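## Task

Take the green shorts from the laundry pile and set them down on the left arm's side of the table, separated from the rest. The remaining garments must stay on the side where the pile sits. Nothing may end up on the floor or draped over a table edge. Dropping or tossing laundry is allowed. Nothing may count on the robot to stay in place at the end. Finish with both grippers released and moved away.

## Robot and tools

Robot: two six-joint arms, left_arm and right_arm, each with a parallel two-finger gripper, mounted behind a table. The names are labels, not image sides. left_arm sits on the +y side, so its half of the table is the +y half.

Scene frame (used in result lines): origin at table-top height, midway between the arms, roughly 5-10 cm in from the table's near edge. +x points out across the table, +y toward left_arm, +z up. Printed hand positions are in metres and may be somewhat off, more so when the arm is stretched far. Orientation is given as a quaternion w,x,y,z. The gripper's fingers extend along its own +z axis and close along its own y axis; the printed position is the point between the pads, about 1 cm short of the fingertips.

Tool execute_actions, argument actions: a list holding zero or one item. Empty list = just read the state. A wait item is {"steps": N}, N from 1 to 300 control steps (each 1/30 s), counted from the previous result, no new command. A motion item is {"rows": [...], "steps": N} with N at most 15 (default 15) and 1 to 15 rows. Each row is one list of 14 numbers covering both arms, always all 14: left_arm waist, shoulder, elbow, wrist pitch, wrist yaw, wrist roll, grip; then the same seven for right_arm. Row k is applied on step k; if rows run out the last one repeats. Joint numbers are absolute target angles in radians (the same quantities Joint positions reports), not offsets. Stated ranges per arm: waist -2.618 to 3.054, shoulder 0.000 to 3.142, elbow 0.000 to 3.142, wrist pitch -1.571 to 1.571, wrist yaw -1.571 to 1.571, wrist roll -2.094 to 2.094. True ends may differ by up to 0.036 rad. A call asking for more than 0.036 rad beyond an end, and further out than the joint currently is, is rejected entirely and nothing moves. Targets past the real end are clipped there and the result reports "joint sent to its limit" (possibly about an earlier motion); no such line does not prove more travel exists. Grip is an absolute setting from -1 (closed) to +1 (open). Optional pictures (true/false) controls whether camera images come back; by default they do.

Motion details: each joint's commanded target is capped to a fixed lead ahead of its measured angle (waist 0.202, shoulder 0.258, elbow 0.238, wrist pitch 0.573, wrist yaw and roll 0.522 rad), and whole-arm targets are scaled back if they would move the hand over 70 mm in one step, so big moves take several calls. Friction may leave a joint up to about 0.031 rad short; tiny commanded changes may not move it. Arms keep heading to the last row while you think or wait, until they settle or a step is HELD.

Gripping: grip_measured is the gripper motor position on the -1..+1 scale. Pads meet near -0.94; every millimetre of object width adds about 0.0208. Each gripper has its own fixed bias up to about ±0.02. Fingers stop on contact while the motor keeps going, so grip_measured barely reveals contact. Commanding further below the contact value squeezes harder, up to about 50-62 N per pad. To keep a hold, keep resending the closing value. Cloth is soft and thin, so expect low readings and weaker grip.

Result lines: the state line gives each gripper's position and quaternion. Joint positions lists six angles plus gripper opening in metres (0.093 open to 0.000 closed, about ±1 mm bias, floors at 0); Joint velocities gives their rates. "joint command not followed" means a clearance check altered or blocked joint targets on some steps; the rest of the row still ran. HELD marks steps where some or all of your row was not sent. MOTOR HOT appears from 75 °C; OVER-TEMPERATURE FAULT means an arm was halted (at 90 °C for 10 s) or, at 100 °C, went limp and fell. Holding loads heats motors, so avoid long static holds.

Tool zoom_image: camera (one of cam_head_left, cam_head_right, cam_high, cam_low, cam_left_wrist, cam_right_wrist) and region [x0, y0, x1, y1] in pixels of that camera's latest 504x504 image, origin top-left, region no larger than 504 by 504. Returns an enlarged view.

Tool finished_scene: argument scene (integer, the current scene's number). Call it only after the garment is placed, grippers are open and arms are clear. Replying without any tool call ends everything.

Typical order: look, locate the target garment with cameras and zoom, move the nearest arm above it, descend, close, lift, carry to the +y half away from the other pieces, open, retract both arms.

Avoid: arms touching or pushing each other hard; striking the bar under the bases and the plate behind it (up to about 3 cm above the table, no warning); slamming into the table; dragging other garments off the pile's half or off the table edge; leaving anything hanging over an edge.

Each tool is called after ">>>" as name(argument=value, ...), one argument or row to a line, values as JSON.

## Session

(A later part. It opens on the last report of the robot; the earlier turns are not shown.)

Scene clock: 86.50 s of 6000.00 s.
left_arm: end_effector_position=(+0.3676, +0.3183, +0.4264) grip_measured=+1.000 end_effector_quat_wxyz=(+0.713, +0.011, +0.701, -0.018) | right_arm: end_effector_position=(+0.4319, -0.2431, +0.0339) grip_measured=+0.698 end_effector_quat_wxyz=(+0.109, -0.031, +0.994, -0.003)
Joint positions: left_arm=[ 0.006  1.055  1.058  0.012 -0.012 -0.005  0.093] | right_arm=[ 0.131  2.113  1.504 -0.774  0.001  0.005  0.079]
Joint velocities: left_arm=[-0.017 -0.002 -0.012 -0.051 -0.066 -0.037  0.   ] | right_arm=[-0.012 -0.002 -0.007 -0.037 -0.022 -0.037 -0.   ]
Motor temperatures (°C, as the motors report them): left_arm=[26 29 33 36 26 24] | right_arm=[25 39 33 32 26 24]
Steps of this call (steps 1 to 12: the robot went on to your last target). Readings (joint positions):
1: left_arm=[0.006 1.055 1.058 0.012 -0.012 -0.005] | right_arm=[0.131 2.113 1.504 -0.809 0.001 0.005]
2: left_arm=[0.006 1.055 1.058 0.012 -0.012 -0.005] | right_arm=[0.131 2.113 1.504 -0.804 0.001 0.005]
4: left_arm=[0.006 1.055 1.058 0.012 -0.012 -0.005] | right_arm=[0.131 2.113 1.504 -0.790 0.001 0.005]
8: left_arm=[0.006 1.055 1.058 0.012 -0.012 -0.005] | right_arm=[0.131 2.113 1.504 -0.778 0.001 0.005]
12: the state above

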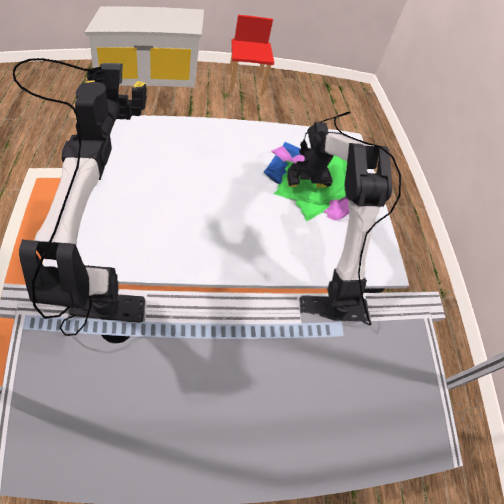

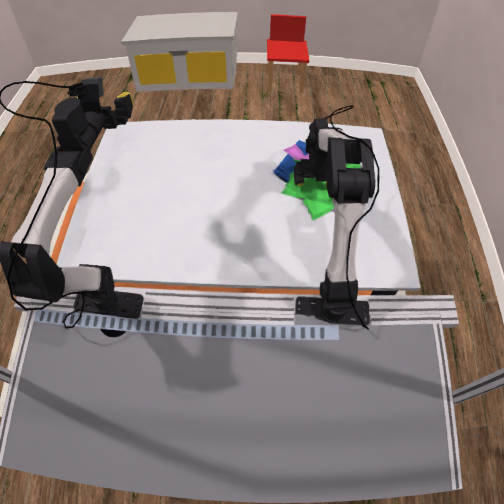

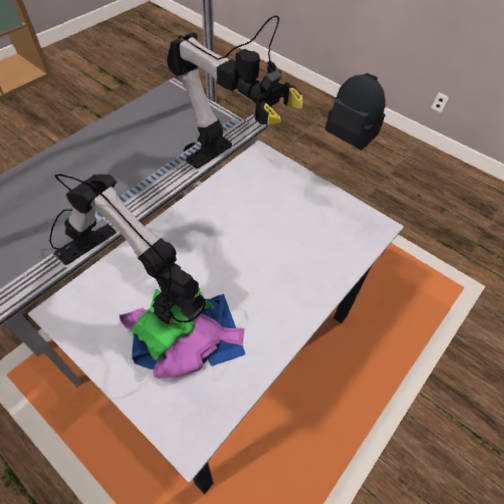

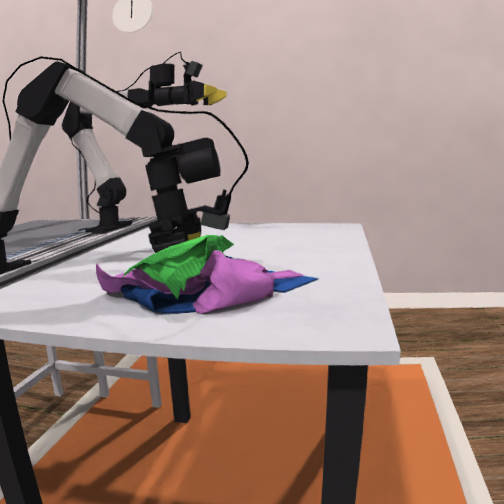

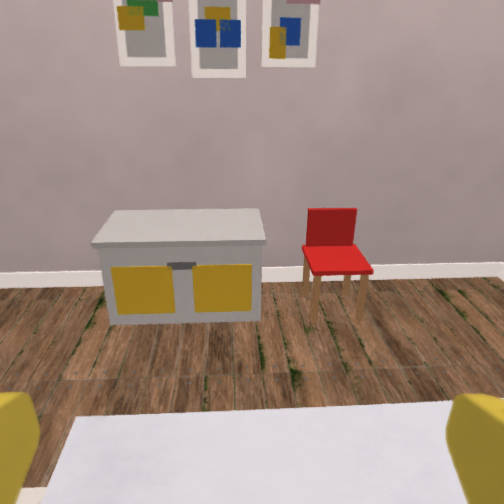

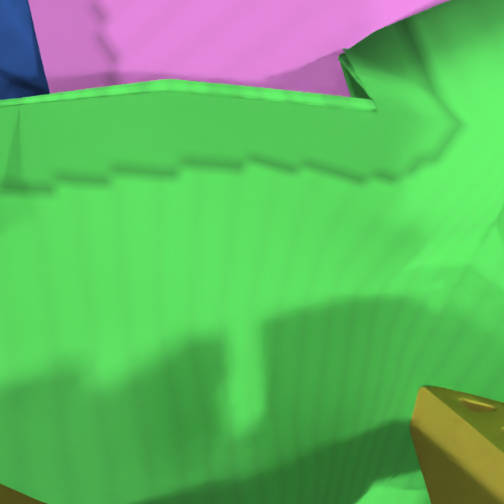

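>>> execute_actions(
  actions=[
    {"rows":[[0,1.05,1.05,0,0,0,1,0.14,2.15,1.47,-0.77,0,0,0.5],[0,1.05,1.05,0,0,0,1,0.14,2.15,1.47,-0.77,0,0,0.3],[0,1.05,1.05,0,0,0,1,0.14,2.15,1.47,-0.77,0,0,0.1],[0,1.05,1.05,0,0,0,1,0.14,2.15,1.47,-0.77,0,0,-0.1],[0,1.05,1.05,0,0,0,1,0.14,2.15,1.47,-0.77,0,0,-0.3],[0,1.05,1.05,0,0,0,1,0.14,2.15,1.47,-0.77,0,0,-0.5],[0,1.05,1.05,0,0,0,1,0.14,2.15,1.47,-0.77,0,0,-0.7],[0,1.05,1.05,0,0,0,1,0.14,2.15,1.47,-0.77,0,0,-0.85],[0,1.05,1.05,0,0,0,1,0.14,2.15,1.47,-0.77,0,0,-1]]},
  ],
  pictures=false,
)

>>> execute_actions(
  actions=[
    {"rows":[[0,1.05,1.05,0,0,0,1,0.14,2.1,1.55,-0.82,0,0,-1],[0,1.05,1.05,0,0,0,1,0.14,2.1,1.55,-0.82,0,0,-1],[0,1.05,1.05,0,0,0,1,0.14,2.1,1.55,-0.82,0,0,-1],[0,1.05,1.05,0,0,0,1,0.14,2.08,1.62,-0.91,0,0,-1],[0,1.05,1.05,0,0,0,1,0.14,2.08,1.62,-0.91,0,0,-1],[0,1.05,1.05,0,0,0,1,0.14,2.08,1.62,-0.91,0,0,-1],[0,1.05,1.05,0,0,0,1,0.14,2.06,1.68,-1.0,0,0,-1],[0,1.05,1.05,0,0,0,1,0.14,2.06,1.68,-1.0,0,0,-1],[0,1.05,1.05,0,0,0,1,0.14,2.06,1.68,-1.0,0,0,-1],[0,1.05,1.05,0,0,0,1,0.14,2.03,1.76,-1.1,0,0,-1]]},
  ],
)

Scene clock: 105.77 s of 6000.00 s.
left_arm: end_effector_position=(+0.3676, +0.3183, +0.4264) grip_measured=+1.000 end_effector_quat_wxyz=(+0.713, +0.011, +0.701, -0.018) | right_arm: end_effector_position=(+0.4318, -0.2424, +0.0312) grip_measured=-0.985 end_effector_quat_wxyz=(+0.107, -0.032, +0.994, -0.002)
Joint positions: left_arm=[ 0.006  1.055  1.058  0.012 -0.012 -0.005  0.093] | right_arm=[ 0.132  2.12   1.504 -0.771 -0.     0.005  0.   ]
Joint velocities: left_arm=[ 0.002 -0.032  0.012 -0.007  0.022 -0.081  0.   ] | right_arm=[ 0.002 -0.007  0.017 -0.007  0.022 -0.095  0.   ]
Motor temperatures (°C, as the motors report them): left_arm=[26 29 34 38 26 24] | right_arm=[25 41 33 31 26 24]
Steps of this call (steps 1 to 30: the robot went on to your last target; steps 31 to 120: nothing new was sent; then 14.77 s passed at rest; steps 121 to 135: all 15 steps of this action). Readings (joint positions):
121: left_arm=[0.006 1.055 1.058 0.012 -0.012 -0.005] | right_arm=[0.131 2.113 1.504 -0.771 0.001 0.005]
122: left_arm=[0.006 1.055 1.058 0.012 -0.012 -0.005] | right_arm=[0.131 2.113 1.504 -0.771 0.002 0.005]
124: left_arm=[0.006 1.055 1.058 0.012 -0.012 -0.005] | right_arm=[0.131 2.113 1.504 -0.771 0.003 0.005]
128: left_arm=[0.006 1.055 1.058 0.012 -0.012 -0.005] | right_arm=[0.132 2.113 1.504 -0.771 0.001 0.005]
135: the state above

Scene clock: 106.27 s of 6000.00 s.
left_arm: end_effector_position=(+0.3676, +0.3183, +0.4264) grip_measured=+1.000 end_effector_quat_wxyz=(+0.713, +0.011, +0.701, -0.018) | right_arm: end_effector_position=(+0.4419, -0.2405, +0.1299) grip_measured=-0.985 end_effector_quat_wxyz=(+0.144, -0.032, +0.989, -0.001)
Joint positions: left_arm=[ 0.006  1.055  1.058  0.012 -0.012 -0.005  0.093] | right_arm=[ 0.132  2.027  1.748 -1.034 -0.     0.005  0.   ]
Joint velocities: left_arm=[-0.017 -0.007 -0.027  0.007  0.037  0.037  0.   ] | right_arm=[ 0.012 -0.203  0.149 -0.242 -0.022 -0.081  0.   ]
Motor temperatures (°C, as the motors report them): left_arm=[26 29 34 38 26 24] | right_arm=[25 41 33 31 26 24]
Steps of this call (steps 1 to 15: all 15 steps of this action). Readings (joint positions):
1: left_arm=[0.006 1.055 1.058 0.012 -0.012 -0.005] | right_arm=[0.132 2.120 1.508 -0.777 -0.000 0.005]
2: left_arm=[0.006 1.055 1.058 0.012 -0.012 -0.005] | right_arm=[0.132 2.120 1.514 -0.786 -0.000 0.005]
4: left_arm=[0.006 1.055 1.058 0.012 -0.012 -0.005] | right_arm=[0.132 2.116 1.534 -0.810 -0.000 0.005]
8: left_arm=[0.006 1.055 1.058 0.012 -0.012 -0.005] | right_arm=[0.132 2.099 1.617 -0.900 -0.000 0.005]
15: the state above

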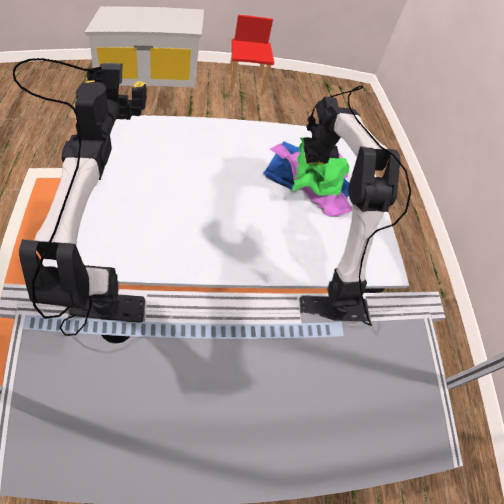

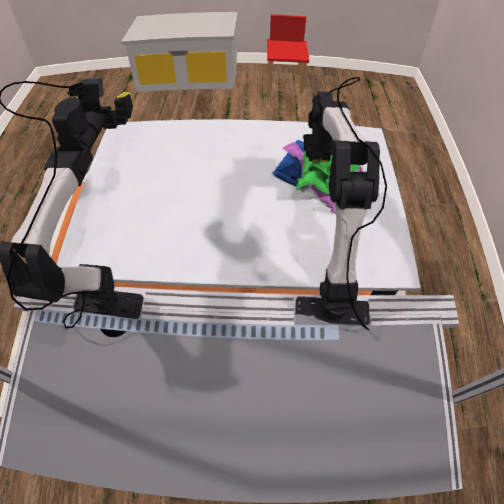

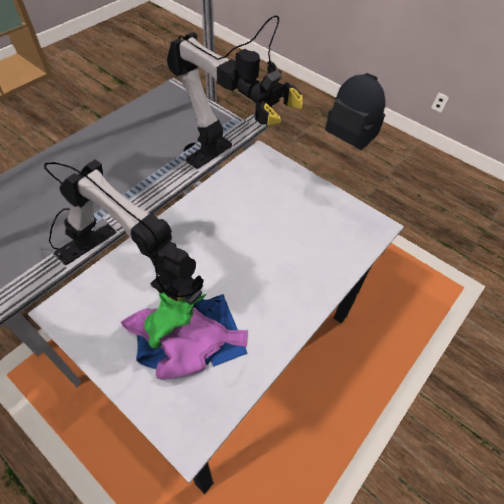

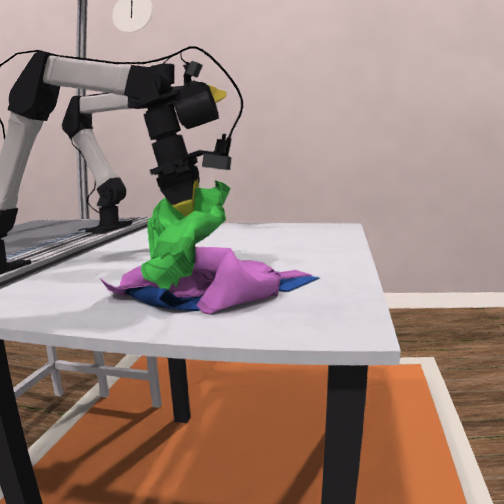

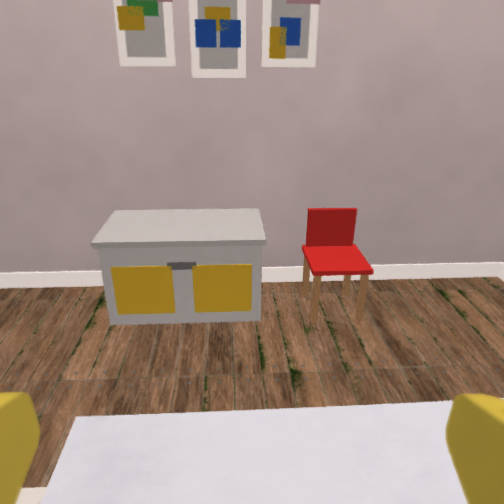

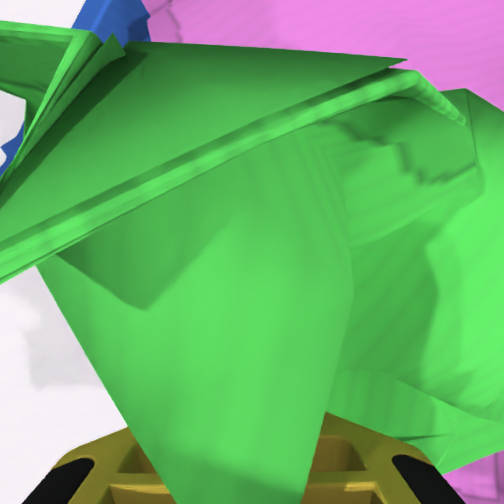

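>>> execute_actions(
  actions=[
    {"rows":[[0.1,1.05,1.05,0,0,0,1,0.14,1.97,1.8,-1.08,0,0,-1],[0.1,1.05,1.05,0,0,0,1,0.14,1.97,1.8,-1.08,0,0,-1],[0.2,1.05,1.05,0,0,0,1,0.14,1.97,1.8,-1.08,0,0,-1],[0.2,1.05,1.05,0,0,0,1,0.14,1.9,1.84,-1.05,0,0,-1],[0.3,1.05,1.05,0,0,0,1,0.14,1.9,1.84,-1.05,0,0,-1],[0.3,1.05,1.05,0,0,0,1,0.14,1.9,1.84,-1.05,0,0,-1],[0.4,1.05,1.05,0,0,0,1,0.16,1.84,1.88,-1.02,0,0,-1],[0.4,1.05,1.05,0,0,0,1,0.16,1.84,1.88,-1.02,0,0,-1],[0.5,1.05,1.05,0,0,0,1,0.16,1.84,1.88,-1.02,0,0,-1],[0.5,1.05,1.05,0,0,0,1,0.2,1.78,1.92,-1.0,0,0,-1]]},
  ],
  pictures=false,
)

>>> execute_actions(
  actions=[
    {"rows":[[0.5,1.05,1.05,0,0,0,1,0.25,1.8,1.93,-0.97,0,0,-1],[0.5,1.05,1.05,0,0,0,1,0.3,1.82,1.94,-0.94,0,0,-1],[0.5,1.05,1.05,0,0,0,1,0.35,1.84,1.95,-0.91,0,0,-1],[0.5,1.05,1.05,0,0,0,1,0.4,1.87,1.96,-0.88,0,0,-1],[0.5,1.05,1.05,0,0,0,1,0.45,1.9,1.97,-0.85,0,0,-1],[0.5,1.05,1.05,0,0,0,1,0.5,1.93,1.98,-0.82,0,0,-1],[0.5,1.05,1.05,0,0,0,1,0.55,1.96,1.99,-0.79,0,0,-1],[0.5,1.05,1.05,0,0,0,1,0.6,2.0,2.0,-0.76,0,0,-1],[0.5,1.05,1.05,0,0,0,1,0.65,2.04,2.02,-0.73,0,0,-1],[0.5,1.05,1.05,0,0,0,1,0.7,2.08,2.03,-0.7,0,0,-1],[0.5,1.05,1.05,0,0,0,1,0.75,2.12,2.04,-0.67,0,0,-1],[0.5,1.05,1.05,0,0,0,1,0.8,2.16,2.06,-0.63,0,0,-1],[0.5,1.05,1.05,0,0,0,1,0.85,2.2,2.07,-0.6,0,0,-1],[0.5,1.05,1.05,0,0,0,1,0.9,2.23,2.08,-0.56,0,0,-1],[0.5,1.05,1.05,0,0,0,1,0.95,2.265,2.09,-0.53,0,0,-1]]},
  ],
  pictures=false,
)

>>> execute_actions(
  actions=[
    {"steps":20},
  ],
)

Scene clock: 129.93 s of 6000.00 s.
left_arm: end_effector_position=(+0.3316, +0.4983, +0.4250) grip_measured=+1.000 end_effector_quat_wxyz=(+0.695, -0.158, +0.684, +0.156) | right_arm: end_effector_position=(+0.4444, -0.2083, +0.3077) grip_measured=-0.985 end_effector_quat_wxyz=(+0.359, -0.062, +0.931, +0.018)
Joint positions: left_arm=[ 0.5    1.055  1.058  0.01  -0.007 -0.001  0.093] | right_arm=[ 0.197  1.765  1.917 -1.018 -0.001  0.005  0.   ]
Joint velocities: left_arm=[-0.017 -0.037 -0.007  0.007  0.007 -0.037  0.   ] | right_arm=[ 0.164 -0.315  0.173  0.212 -0.037  0.007  0.   ]
Motor temperatures (°C, as the motors report them): left_arm=[26 29 35 39 26 24] | right_arm=[25 42 35 31 26 24]
Steps of this call (steps 1 to 30: the robot went on to your last target; steps 31 to 210: nothing new was sent; then 16.17 s passed at rest; steps 211 to 225: all 15 steps of this action). Readings (joint positions):
211: left_arm=[0.017 1.055 1.058 0.012 -0.004 -0.004] | right_arm=[0.132 2.017 1.754 -1.093 -0.000 0.005]
212: left_arm=[0.042 1.055 1.058 0.012 -0.000 -0.003] | right_arm=[0.132 2.014 1.756 -1.094 -0.000 0.005]
214: left_arm=[0.127 1.055 1.058 0.012 0.006 -0.003] | right_arm=[0.132 1.996 1.769 -1.093 -0.000 0.005]
218: left_arm=[0.333 1.055 1.058 0.010 0.005 -0.002] | right_arm=[0.136 1.915 1.818 -1.083 -0.000 0.005]
225: the state above

Scene clock: 130.43 s of 6000.00 s.
left_arm: end_effector_position=(+0.3316, +0.4983, +0.4250) grip_measured=+1.000 end_effector_quat_wxyz=(+0.695, -0.158, +0.684, +0.156) | right_arm: end_effector_position=(+0.4425, +0.0638, +0.2257) grip_measured=-0.985 end_effector_quat_wxyz=(+0.355, -0.293, +0.882, +0.102)
Joint positions: left_arm=[ 0.5    1.055  1.058  0.01  -0.007 -0.001  0.093] | right_arm=[ 0.702  2.089  2.015 -0.76   0.006  0.005  0.   ]
Joint velocities: left_arm=[-0.007 -0.002  0.007 -0.037 -0.051 -0.022  0.   ] | right_arm=[ 0.974  0.979  0.261  0.711 -0.022 -0.051  0.   ]
Motor temperatures (°C, as the motors report them): left_arm=[26 29 35 39 26 24] | right_arm=[25 42 35 31 26 24]
Steps of this call (steps 1 to 15: all 15 steps of this action). Readings (joint positions):
1: left_arm=[0.500 1.055 1.058 0.010 -0.007 -0.001] | right_arm=[0.205 1.760 1.923 -1.011 -0.000 0.005]
2: left_arm=[0.500 1.055 1.058 0.010 -0.007 -0.001] | right_arm=[0.218 1.760 1.929 -1.001 0.003 0.005]
4: left_arm=[0.500 1.055 1.058 0.010 -0.007 -0.001] | right_arm=[0.274 1.780 1.939 -0.972 0.010 0.005]
8: left_arm=[0.500 1.055 1.058 0.010 -0.007 -0.001] | right_arm=[0.439 1.865 1.958 -0.902 0.010 0.005]
15: the state above

Scene clock: 131.10 s of 6000.00 s.
left_arm: end_effector_position=(+0.3316, +0.4983, +0.4250) grip_measured=+1.000 end_effector_quat_wxyz=(+0.695, -0.158, +0.684, +0.156) | right_arm: end_effector_position=(+0.3793, +0.2123, +0.1739) grip_measured=-0.985 end_effector_quat_wxyz=(+0.366, -0.401, +0.824, +0.163)
Joint positions: left_arm=[ 0.5    1.055  1.058  0.01  -0.007 -0.001  0.093] | right_arm=[ 0.958  2.276  2.07  -0.552 -0.006  0.003  0.   ]
Joint velocities: left_arm=[-0.002  0.007  0.002  0.022 -0.022  0.037  0.   ] | right_arm=[ 0.002 -0.002  0.012 -0.007  0.022  0.037  0.   ]
Motor temperatures (°C, as the motors report them): left_arm=[26 29 35 39 26 24] | right_arm=[25 43 35 31 26 24]
Steps of this call (steps 1 to 20: the robot went on to your last target). Readings (joint positions):
1: left_arm=[0.500 1.055 1.058 0.010 -0.007 -0.001] | right_arm=[0.737 2.122 2.022 -0.737 0.006 0.005]
2: left_arm=[0.500 1.055 1.058 0.010 -0.007 -0.001] | right_arm=[0.773 2.152 2.028 -0.714 0.006 0.005]
4: left_arm=[0.500 1.055 1.058 0.010 -0.007 -0.001] | right_arm=[0.846 2.206 2.037 -0.675 0.006 0.005]
8: left_arm=[0.500 1.055 1.058 0.010 -0.007 -0.001] | right_arm=[0.969 2.273 2.050 -0.606 -0.004 0.004]
20: the state above

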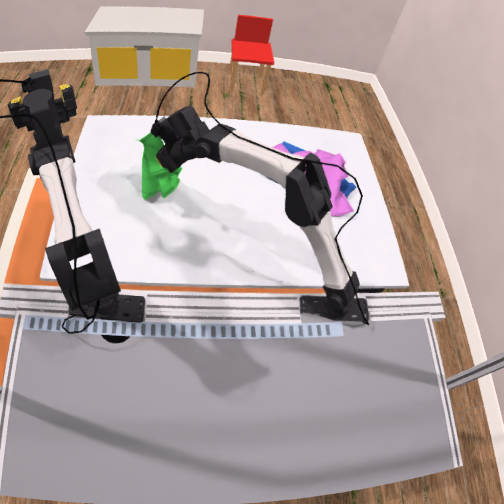

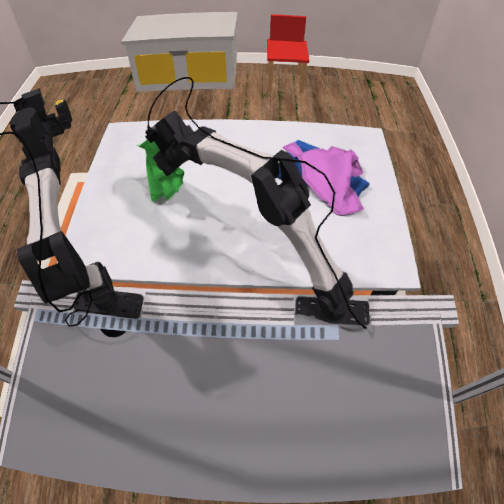

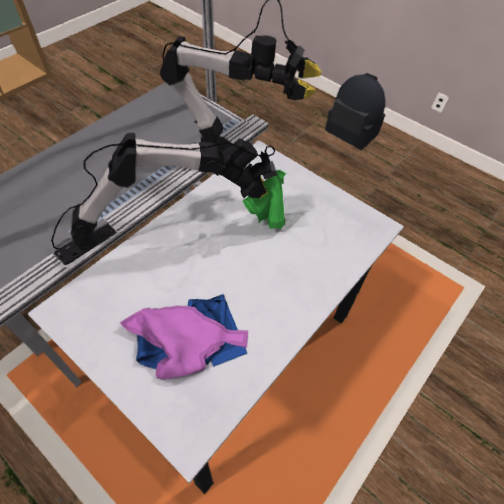

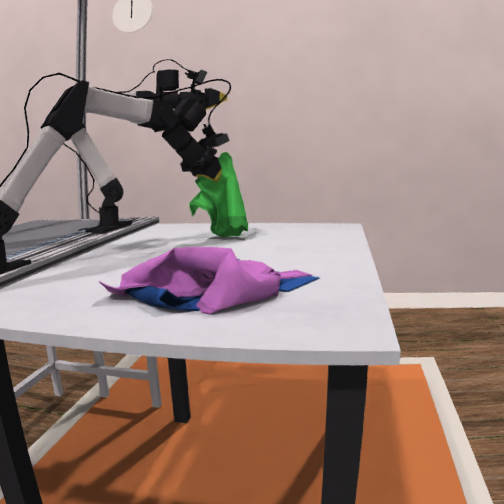

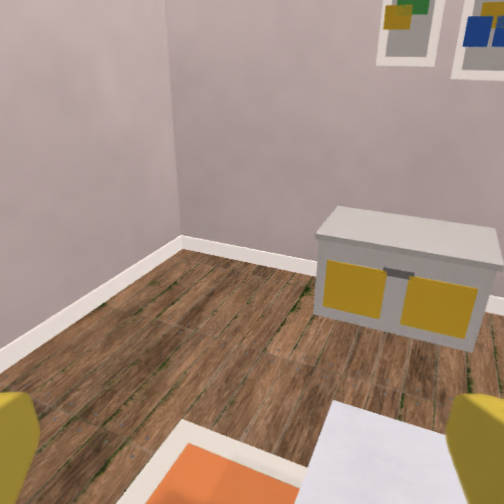

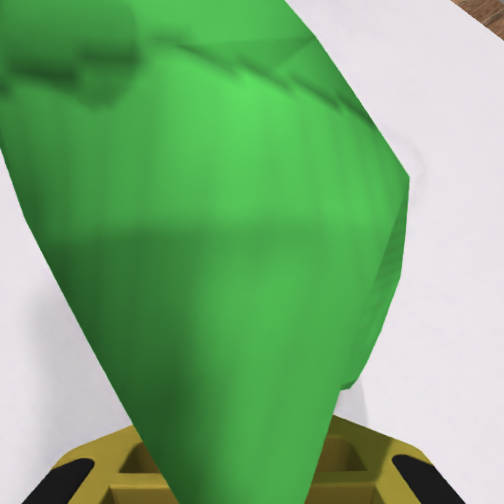

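>>> execute_actions(
  actions=[
    {"rows":[[0.5,1.05,1.05,0,0,0,1,0.95,2.265,2.09,-0.53,0,0,1]]},
  ],
  pictures=false,
)

>>> execute_actions(
  actions=[
    {"rows":[[0.5,1.05,1.05,0,0,0,1,0.95,1.9,1.95,-0.8,0,0,1]]},
  ],
  pictures=false,
)

>>> execute_actions(
  actions=[
    {"steps":15},
  ],
)

Scene clock: 139.63 s of 6000.00 s.
left_arm: end_effector_position=(+0.3316, +0.4983, +0.4250) grip_measured=+1.000 end_effector_quat_wxyz=(+0.695, -0.158, +0.684, +0.156) | right_arm: end_effector_position=(+0.3798, +0.2129, +0.1747) grip_measured=+0.996 end_effector_quat_wxyz=(+0.368, -0.400, +0.823, +0.164)
Joint positions: left_arm=[ 0.5    1.055  1.058  0.01  -0.007 -0.001  0.093] | right_arm=[ 0.958  2.276  2.07  -0.548 -0.005  0.003  0.093]
Joint velocities: left_arm=[-0.007  0.012 -0.017  0.007 -0.022 -0.037  0.   ] | right_arm=[-0.002 -0.027  0.002 -0.051 -0.051  0.051  0.001]
Motor temperatures (°C, as the motors report them): left_arm=[26 29 36 39 26 24] | right_arm=[25 47 36 33 26 24]
Steps of this call (steps 1 to 30: the robot went on to your last target; steps 31 to 241: nothing new was sent; steps 242 to 256: all 15 steps of this action). Readings (joint positions):
242: left_arm=[0.500 1.055 1.058 0.010 -0.007 -0.001] | right_arm=[0.958 2.276 2.070 -0.551 -0.005 0.003]
243: left_arm=[0.500 1.055 1.058 0.010 -0.007 -0.001] | right_arm=[0.958 2.276 2.070 -0.550 -0.005 0.003]
245: left_arm=[0.500 1.055 1.058 0.010 -0.007 -0.001] | right_arm=[0.958 2.276 2.070 -0.549 -0.005 0.003]
249: left_arm=[0.500 1.055 1.058 0.010 -0.007 -0.001] | right_arm=[0.958 2.276 2.070 -0.548 -0.005 0.003]
256: the state above

Scene clock: 140.13 s of 6000.00 s.
left_arm: end_effector_position=(+0.3316, +0.4983, +0.4250) grip_measured=+1.000 end_effector_quat_wxyz=(+0.695, -0.158, +0.684, +0.156) | right_arm: end_effector_position=(+0.3162, +0.1412, +0.3236) grip_measured=+0.996 end_effector_quat_wxyz=(+0.413, -0.391, +0.801, +0.186)
Joint positions: left_arm=[ 0.5    1.055  1.058  0.01  -0.007 -0.001  0.093] | right_arm=[ 0.958  1.858  1.967 -0.751 -0.005  0.003  0.093]
Joint velocities: left_arm=[ 0.002  0.032 -0.007 -0.007 -0.037 -0.007  0.   ] | right_arm=[-0.017  0.198 -0.002 -0.286 -0.022 -0.051  0.   ]
Motor temperatures (°C, as the motors report them): left_arm=[26 29 36 39 26 24] | right_arm=[25 47 36 33 26 24]
Steps of this call (steps 1 to 15: all 15 steps of this action). Readings (joint positions):
1: left_arm=[0.500 1.055 1.058 0.010 -0.007 -0.001] | right_arm=[0.958 2.258 2.056 -0.555 -0.005 0.003]
2: left_arm=[0.500 1.055 1.058 0.010 -0.007 -0.001] | right_arm=[0.958 2.222 2.020 -0.592 -0.005 0.003]
4: left_arm=[0.500 1.055 1.058 0.010 -0.007 -0.001] | right_arm=[0.958 2.139 1.976 -0.670 -0.005 0.003]
8: left_arm=[0.500 1.055 1.058 0.010 -0.007 -0.001] | right_arm=[0.958 1.966 1.967 -0.738 -0.005 0.003]
15: the state above

Scene clock: 140.63 s of 6000.00 s.
left_arm: end_effector_position=(+0.3316, +0.4983, +0.4250) grip_measured=+1.000 end_effector_quat_wxyz=(+0.695, -0.158, +0.684, +0.156) | right_arm: end_effector_position=(+0.3167, +0.1408, +0.3012) grip_measured=+0.996 end_effector_quat_wxyz=(+0.386, -0.397, +0.815, +0.172)
Joint positions: left_arm=[ 0.5    1.055  1.058  0.01  -0.007 -0.001  0.093] | right_arm=[ 0.958  1.888  1.967 -0.788 -0.005  0.003  0.093]
Joint velocities: left_arm=[ 0.007 -0.007  0.017  0.022  0.007 -0.037  0.   ] | right_arm=[ 0.007 -0.027 -0.007  0.022 -0.007 -0.037  0.001]
Motor temperatures (°C, as the motors report them): left_arm=[26 29 36 39 26 24] | right_arm=[25 47 36 33 26 24]
Steps of this call (steps 1 to 15: the robot went on to your last target). Readings (joint positions):
1: left_arm=[0.500 1.055 1.058 0.010 -0.007 -0.001] | right_arm=[0.958 1.865 1.967 -0.758 -0.005 0.003]
2: left_arm=[0.500 1.055 1.058 0.010 -0.007 -0.001] | right_arm=[0.958 1.872 1.967 -0.764 -0.005 0.003]
4: left_arm=[0.500 1.055 1.058 0.010 -0.007 -0.001] | right_arm=[0.958 1.883 1.967 -0.775 -0.005 0.003]
8: left_arm=[0.500 1.055 1.058 0.010 -0.007 -0.001] | right_arm=[0.958 1.888 1.967 -0.787 -0.005 0.003]
15: the state above

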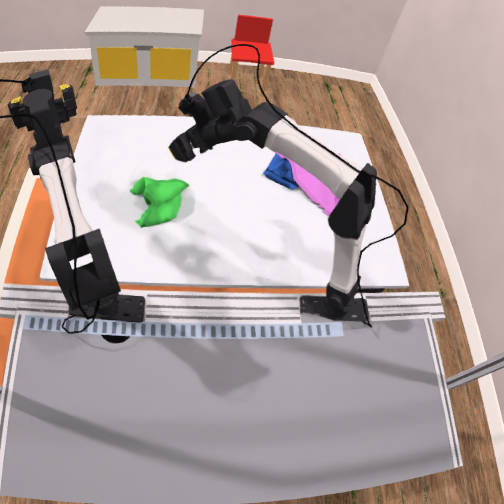

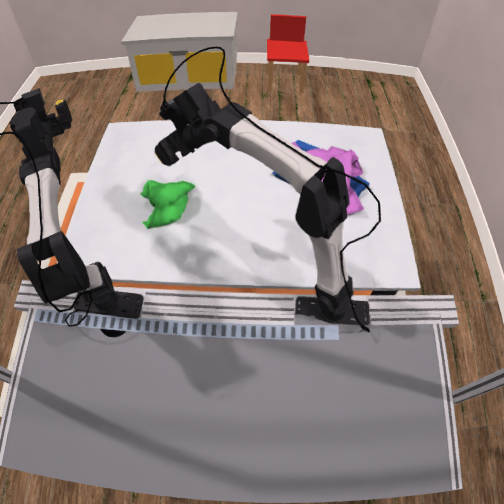

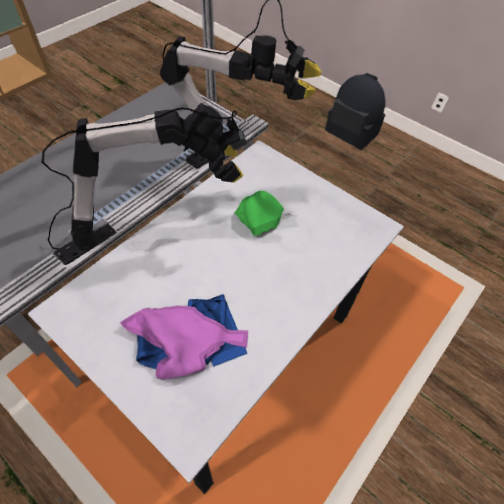

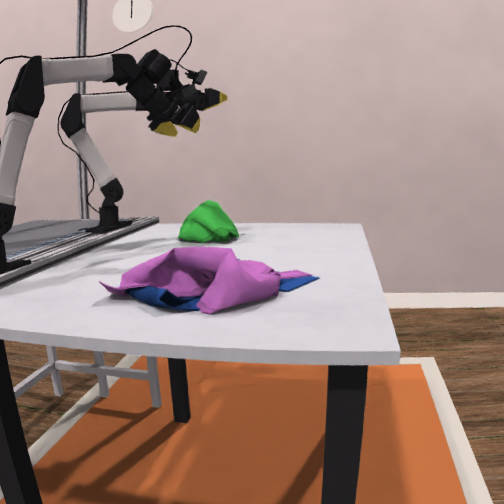

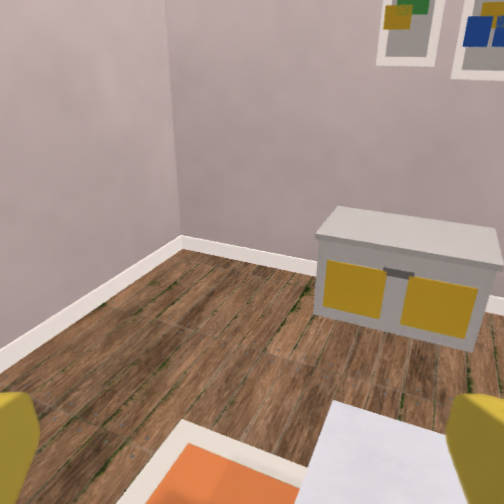

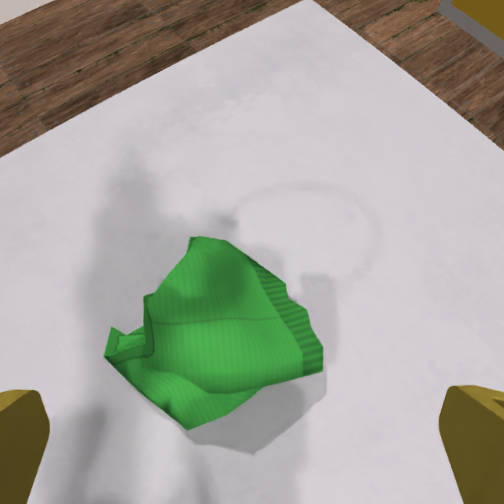

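>>> finished_scene(
  scene=1,
)

The scene is finished: the task was done.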